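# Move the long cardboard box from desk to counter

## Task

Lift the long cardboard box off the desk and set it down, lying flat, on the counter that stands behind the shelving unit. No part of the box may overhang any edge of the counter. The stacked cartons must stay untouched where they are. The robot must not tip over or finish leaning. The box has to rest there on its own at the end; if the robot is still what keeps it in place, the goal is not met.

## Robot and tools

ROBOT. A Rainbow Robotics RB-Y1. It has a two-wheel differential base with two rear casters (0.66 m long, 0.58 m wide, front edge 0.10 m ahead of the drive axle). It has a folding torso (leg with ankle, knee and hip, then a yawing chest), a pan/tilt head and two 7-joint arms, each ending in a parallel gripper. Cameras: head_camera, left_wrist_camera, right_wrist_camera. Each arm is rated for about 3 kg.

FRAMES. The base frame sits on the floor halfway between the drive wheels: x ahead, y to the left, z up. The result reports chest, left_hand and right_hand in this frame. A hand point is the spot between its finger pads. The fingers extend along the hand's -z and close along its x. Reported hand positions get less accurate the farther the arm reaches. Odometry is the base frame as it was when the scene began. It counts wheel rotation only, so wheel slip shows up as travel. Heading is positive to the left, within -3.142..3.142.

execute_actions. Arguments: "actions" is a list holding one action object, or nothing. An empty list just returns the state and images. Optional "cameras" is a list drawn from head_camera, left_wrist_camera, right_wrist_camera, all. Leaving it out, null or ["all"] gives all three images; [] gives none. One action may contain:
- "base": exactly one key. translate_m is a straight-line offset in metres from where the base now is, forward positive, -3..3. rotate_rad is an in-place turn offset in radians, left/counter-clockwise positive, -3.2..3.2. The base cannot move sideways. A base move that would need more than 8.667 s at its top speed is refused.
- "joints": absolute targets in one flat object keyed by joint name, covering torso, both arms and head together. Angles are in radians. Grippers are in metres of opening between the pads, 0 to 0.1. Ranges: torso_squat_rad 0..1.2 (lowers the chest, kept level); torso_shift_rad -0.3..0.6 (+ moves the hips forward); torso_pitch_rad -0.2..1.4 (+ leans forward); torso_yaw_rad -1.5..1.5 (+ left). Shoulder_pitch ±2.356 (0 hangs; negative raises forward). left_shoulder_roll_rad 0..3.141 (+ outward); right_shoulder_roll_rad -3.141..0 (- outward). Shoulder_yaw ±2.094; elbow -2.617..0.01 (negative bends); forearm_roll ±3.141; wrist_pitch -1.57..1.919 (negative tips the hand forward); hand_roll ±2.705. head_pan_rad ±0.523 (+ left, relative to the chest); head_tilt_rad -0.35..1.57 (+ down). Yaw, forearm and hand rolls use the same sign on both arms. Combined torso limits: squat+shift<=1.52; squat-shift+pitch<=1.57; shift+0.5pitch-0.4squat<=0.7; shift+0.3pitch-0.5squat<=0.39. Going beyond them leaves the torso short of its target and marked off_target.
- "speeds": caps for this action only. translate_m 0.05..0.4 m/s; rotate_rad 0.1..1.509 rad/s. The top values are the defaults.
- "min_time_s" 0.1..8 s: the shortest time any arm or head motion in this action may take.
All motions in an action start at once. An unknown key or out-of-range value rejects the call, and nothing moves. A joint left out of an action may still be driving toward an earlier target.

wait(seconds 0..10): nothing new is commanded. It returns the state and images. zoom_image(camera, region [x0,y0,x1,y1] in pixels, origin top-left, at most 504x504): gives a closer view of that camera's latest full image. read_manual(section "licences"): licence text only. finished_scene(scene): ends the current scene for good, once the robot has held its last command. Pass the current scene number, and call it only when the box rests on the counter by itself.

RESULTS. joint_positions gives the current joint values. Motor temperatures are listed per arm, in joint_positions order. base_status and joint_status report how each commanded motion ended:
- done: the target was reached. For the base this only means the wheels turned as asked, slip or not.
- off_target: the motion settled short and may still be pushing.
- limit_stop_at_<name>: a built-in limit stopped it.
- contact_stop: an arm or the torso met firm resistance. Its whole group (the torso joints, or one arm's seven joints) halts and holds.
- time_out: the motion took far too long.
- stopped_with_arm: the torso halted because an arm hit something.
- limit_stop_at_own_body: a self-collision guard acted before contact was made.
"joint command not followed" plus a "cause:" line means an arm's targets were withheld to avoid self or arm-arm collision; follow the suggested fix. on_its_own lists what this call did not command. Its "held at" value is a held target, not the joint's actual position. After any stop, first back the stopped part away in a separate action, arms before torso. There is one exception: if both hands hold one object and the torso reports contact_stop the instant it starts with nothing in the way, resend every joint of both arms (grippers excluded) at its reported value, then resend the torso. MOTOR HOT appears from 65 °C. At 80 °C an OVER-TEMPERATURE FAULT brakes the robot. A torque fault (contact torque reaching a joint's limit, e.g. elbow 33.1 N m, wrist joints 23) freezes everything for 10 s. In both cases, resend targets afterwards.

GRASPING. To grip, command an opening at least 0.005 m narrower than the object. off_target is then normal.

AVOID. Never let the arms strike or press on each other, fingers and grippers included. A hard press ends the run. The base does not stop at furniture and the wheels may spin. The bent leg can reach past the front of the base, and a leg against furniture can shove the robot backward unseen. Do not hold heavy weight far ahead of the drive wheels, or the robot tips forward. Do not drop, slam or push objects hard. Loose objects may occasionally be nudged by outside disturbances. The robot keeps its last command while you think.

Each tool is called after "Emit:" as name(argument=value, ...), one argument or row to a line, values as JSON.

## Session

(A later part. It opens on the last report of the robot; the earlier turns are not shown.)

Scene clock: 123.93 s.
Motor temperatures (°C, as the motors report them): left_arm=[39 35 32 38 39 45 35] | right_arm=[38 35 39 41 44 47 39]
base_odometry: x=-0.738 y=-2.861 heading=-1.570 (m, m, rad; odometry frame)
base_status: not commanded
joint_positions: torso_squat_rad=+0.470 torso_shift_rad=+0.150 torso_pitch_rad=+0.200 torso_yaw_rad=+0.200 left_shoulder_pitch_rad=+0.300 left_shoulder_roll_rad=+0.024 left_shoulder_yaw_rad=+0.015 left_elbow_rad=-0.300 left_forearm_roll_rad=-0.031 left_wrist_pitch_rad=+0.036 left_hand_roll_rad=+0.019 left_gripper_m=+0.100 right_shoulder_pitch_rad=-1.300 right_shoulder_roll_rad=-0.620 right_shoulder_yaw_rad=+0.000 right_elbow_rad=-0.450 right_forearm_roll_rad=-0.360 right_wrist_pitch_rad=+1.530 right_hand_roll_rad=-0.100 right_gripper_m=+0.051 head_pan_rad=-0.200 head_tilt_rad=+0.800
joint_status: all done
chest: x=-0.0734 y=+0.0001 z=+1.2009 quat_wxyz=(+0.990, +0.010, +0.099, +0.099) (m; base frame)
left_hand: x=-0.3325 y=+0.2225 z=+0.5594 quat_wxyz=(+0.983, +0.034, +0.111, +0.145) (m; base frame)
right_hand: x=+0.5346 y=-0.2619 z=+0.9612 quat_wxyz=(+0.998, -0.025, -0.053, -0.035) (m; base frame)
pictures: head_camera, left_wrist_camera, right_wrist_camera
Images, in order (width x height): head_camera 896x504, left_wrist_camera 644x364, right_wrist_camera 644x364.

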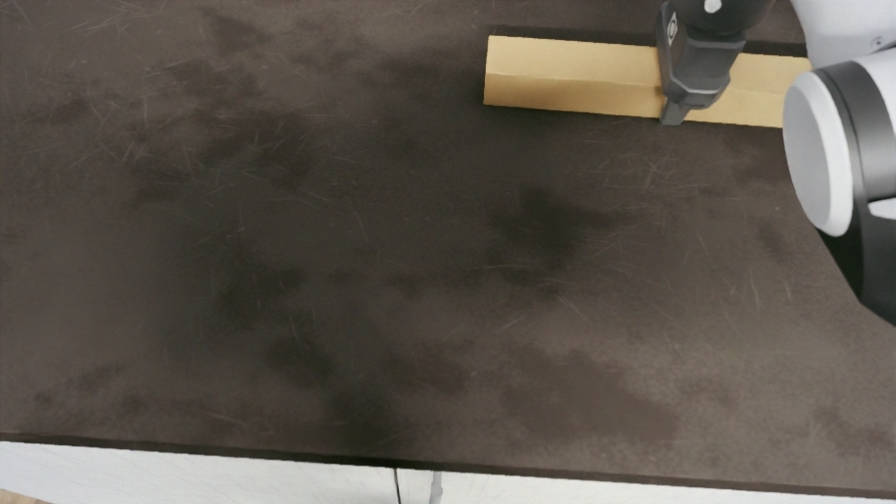

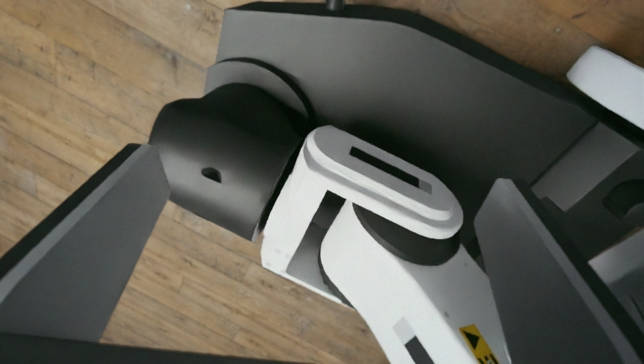

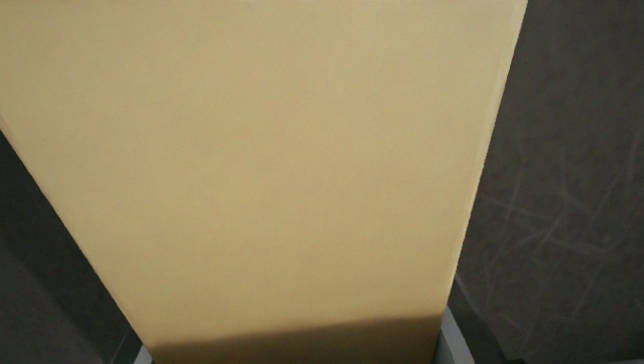

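One end appears touching; a touch lower, then release.

Emit:
execute_actions(
  actions=[
    {"joints":{"torso_squat_rad":0.5}},
  ],
  cameras=[],
)

Emit:
execute_actions(
  actions=[
    {"joints":{"right_gripper_m":0.1}},
  ],
  cameras=[],
)

Emit:
execute_actions(
  actions=[
    {"joints":{"torso_squat_rad":0.0}},
  ],
  cameras=[],
)

Emit:
execute_actions(
  actions=[
    {"joints":{"right_shoulder_pitch_rad":-1.6,"right_shoulder_roll_rad":-1.1,"head_pan_rad":-0.52,"head_tilt_rad":0.6}},
  ],
  cameras=["head_camera"],
)

Scene clock: 124.80 s.
Motor temperatures (°C, as the motors report them): left_arm=[39 35 32 38 39 45 35] | right_arm=[38 35 39 41 44 47 39]
base_odometry: x=-0.738 y=-2.861 heading=-1.570 (m, m, rad; odometry frame)
base_status: not commanded
joint_positions: torso_squat_rad=+0.500 torso_shift_rad=+0.150 torso_pitch_rad=+0.199 torso_yaw_rad=+0.200 left_shoulder_pitch_rad=+0.300 left_shoulder_roll_rad=+0.024 left_shoulder_yaw_rad=+0.015 left_elbow_rad=-0.300 left_forearm_roll_rad=-0.031 left_wrist_pitch_rad=+0.036 left_hand_roll_rad=+0.019 left_gripper_m=+0.100 right_shoulder_pitch_rad=-1.302 right_shoulder_roll_rad=-0.621 right_shoulder_yaw_rad=+0.000 right_elbow_rad=-0.451 right_forearm_roll_rad=-0.360 right_wrist_pitch_rad=+1.530 right_hand_roll_rad=-0.100 right_gripper_m=+0.050 head_pan_rad=-0.200 head_tilt_rad=+0.800
joint_status: all done
chest: x=-0.0753 y=+0.0002 z=+1.1912 quat_wxyz=(+0.990, +0.010, +0.099, +0.099) (m; base frame)
left_hand: x=-0.3339 y=+0.2225 z=+0.5495 quat_wxyz=(+0.983, +0.034, +0.110, +0.145) (m; base frame)
right_hand: x=+0.5336 y=-0.2618 z=+0.9533 quat_wxyz=(+0.998, -0.025, -0.055, -0.035) (m; base frame)
pictures: none
No camera images: the call's "cameras" was empty. Leave "cameras" out to get every camera's image.

Scene clock: 126.00 s.
Motor temperatures (°C, as the motors report them): left_arm=[39 35 32 38 39 45 35] | right_arm=[38 35 39 41 44 47 39]
base_odometry: x=-0.738 y=-2.861 heading=-1.570 (m, m, rad; odometry frame)
base_status: not commanded
joint_positions: torso_squat_rad=+0.500 torso_shift_rad=+0.150 torso_pitch_rad=+0.199 torso_yaw_rad=+0.200 left_shoulder_pitch_rad=+0.300 left_shoulder_roll_rad=+0.024 left_shoulder_yaw_rad=+0.015 left_elbow_rad=-0.300 left_forearm_roll_rad=-0.031 left_wrist_pitch_rad=+0.036 left_hand_roll_rad=+0.019 left_gripper_m=+0.100 right_shoulder_pitch_rad=-1.304 right_shoulder_roll_rad=-0.622 right_shoulder_yaw_rad=+0.000 right_elbow_rad=-0.452 right_forearm_roll_rad=-0.360 right_wrist_pitch_rad=+1.530 right_hand_roll_rad=-0.100 right_gripper_m=+0.099 head_pan_rad=-0.200 head_tilt_rad=+0.800
joint_status: all done
chest: x=-0.0753 y=+0.0003 z=+1.1912 quat_wxyz=(+0.990, +0.010, +0.099, +0.099) (m; base frame)
left_hand: x=-0.3338 y=+0.2225 z=+0.5494 quat_wxyz=(+0.983, +0.034, +0.110, +0.145) (m; base frame)
right_hand: x=+0.5347 y=-0.2616 z=+0.9552 quat_wxyz=(+0.997, -0.025, -0.057, -0.035) (m; base frame)
pictures: none
No camera images: the call's "cameras" was empty. Leave "cameras" out to get every camera's image.

Scene clock: 128.50 s.
Motor temperatures (°C, as the motors report them): left_arm=[39 35 32 38 39 45 35] | right_arm=[38 35 39 41 44 47 39]
base_odometry: x=-0.738 y=-2.861 heading=-1.570 (m, m, rad; odometry frame)
base_status: not commanded
joint_positions: torso_squat_rad=+0.000 torso_shift_rad=+0.150 torso_pitch_rad=+0.200 torso_yaw_rad=+0.200 left_shoulder_pitch_rad=+0.300 left_shoulder_roll_rad=+0.024 left_shoulder_yaw_rad=+0.015 left_elbow_rad=-0.300 left_forearm_roll_rad=-0.031 left_wrist_pitch_rad=+0.036 left_hand_roll_rad=+0.019 left_gripper_m=+0.100 right_shoulder_pitch_rad=-1.300 right_shoulder_roll_rad=-0.620 right_shoulder_yaw_rad=+0.000 right_elbow_rad=-0.450 right_forearm_roll_rad=-0.360 right_wrist_pitch_rad=+1.530 right_hand_roll_rad=-0.100 right_gripper_m=+0.100 head_pan_rad=-0.200 head_tilt_rad=+0.800
joint_status: all done
chest: x=-0.0619 y=+0.0002 z=+1.2759 quat_wxyz=(+0.990, +0.010, +0.099, +0.099) (m; base frame)
left_hand: x=-0.3212 y=+0.2225 z=+0.6345 quat_wxyz=(+0.983, +0.034, +0.111, +0.145) (m; base frame)
right_hand: x=+0.5461 y=-0.2621 z=+1.0363 quat_wxyz=(+0.998, -0.025, -0.053, -0.035) (m; base frame)
pictures: none
No camera images: the call's "cameras" was empty. Leave "cameras" out to get every camera's image.

Scene clock: 129.67 s.
Motor temperatures (°C, as the motors report them): left_arm=[39 35 32 38 39 45 35] | right_arm=[38 35 39 41 44 47 39]
base_odometry: x=-0.738 y=-2.860 heading=-1.570 (m, m, rad; odometry frame)
base_status: not commanded
joint_positions: torso_squat_rad=+0.000 torso_shift_rad=+0.150 torso_pitch_rad=+0.200 torso_yaw_rad=+0.200 left_shoulder_pitch_rad=+0.300 left_shoulder_roll_rad=+0.024 left_shoulder_yaw_rad=+0.015 left_elbow_rad=-0.300 left_forearm_roll_rad=-0.031 left_wrist_pitch_rad=+0.036 left_hand_roll_rad=+0.019 left_gripper_m=+0.100 right_shoulder_pitch_rad=-1.600 right_shoulder_roll_rad=-1.100 right_shoulder_yaw_rad=+0.000 right_elbow_rad=-0.450 right_forearm_roll_rad=-0.360 right_wrist_pitch_rad=+1.530 right_hand_roll_rad=-0.100 right_gripper_m=+0.100 head_pan_rad=-0.520 head_tilt_rad=+0.600
joint_status: all done
chest: x=-0.0619 y=+0.0001 z=+1.2759 quat_wxyz=(+0.990, +0.010, +0.099, +0.099) (m; base frame)
left_hand: x=-0.3211 y=+0.2225 z=+0.6345 quat_wxyz=(+0.983, +0.034, +0.111, +0.145) (m; base frame)
right_hand: x=+0.5731 y=-0.4706 z=+1.2982 quat_wxyz=(+0.940, -0.045, -0.265, -0.210) (m; base frame)
pictures: head_camera
Images, in order (width x height): head_camera 896x504.

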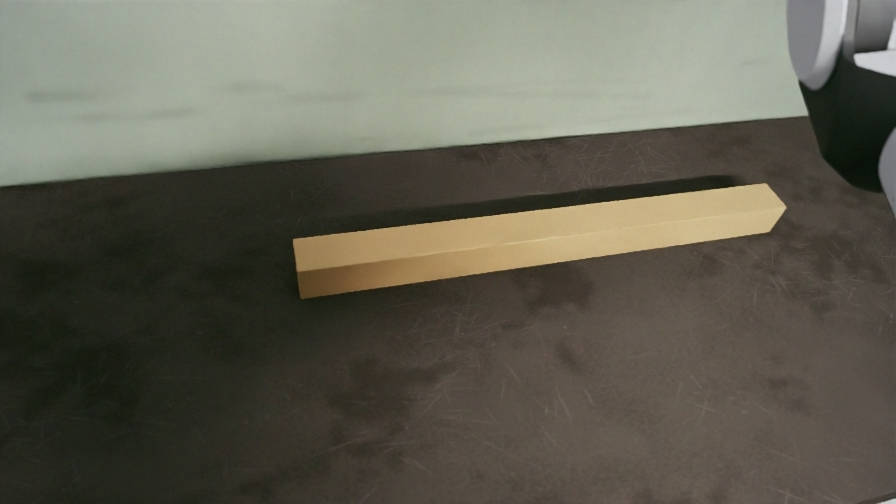

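Emit:
finished_scene(
  scene=2,
)

The scene is finished: the task was done.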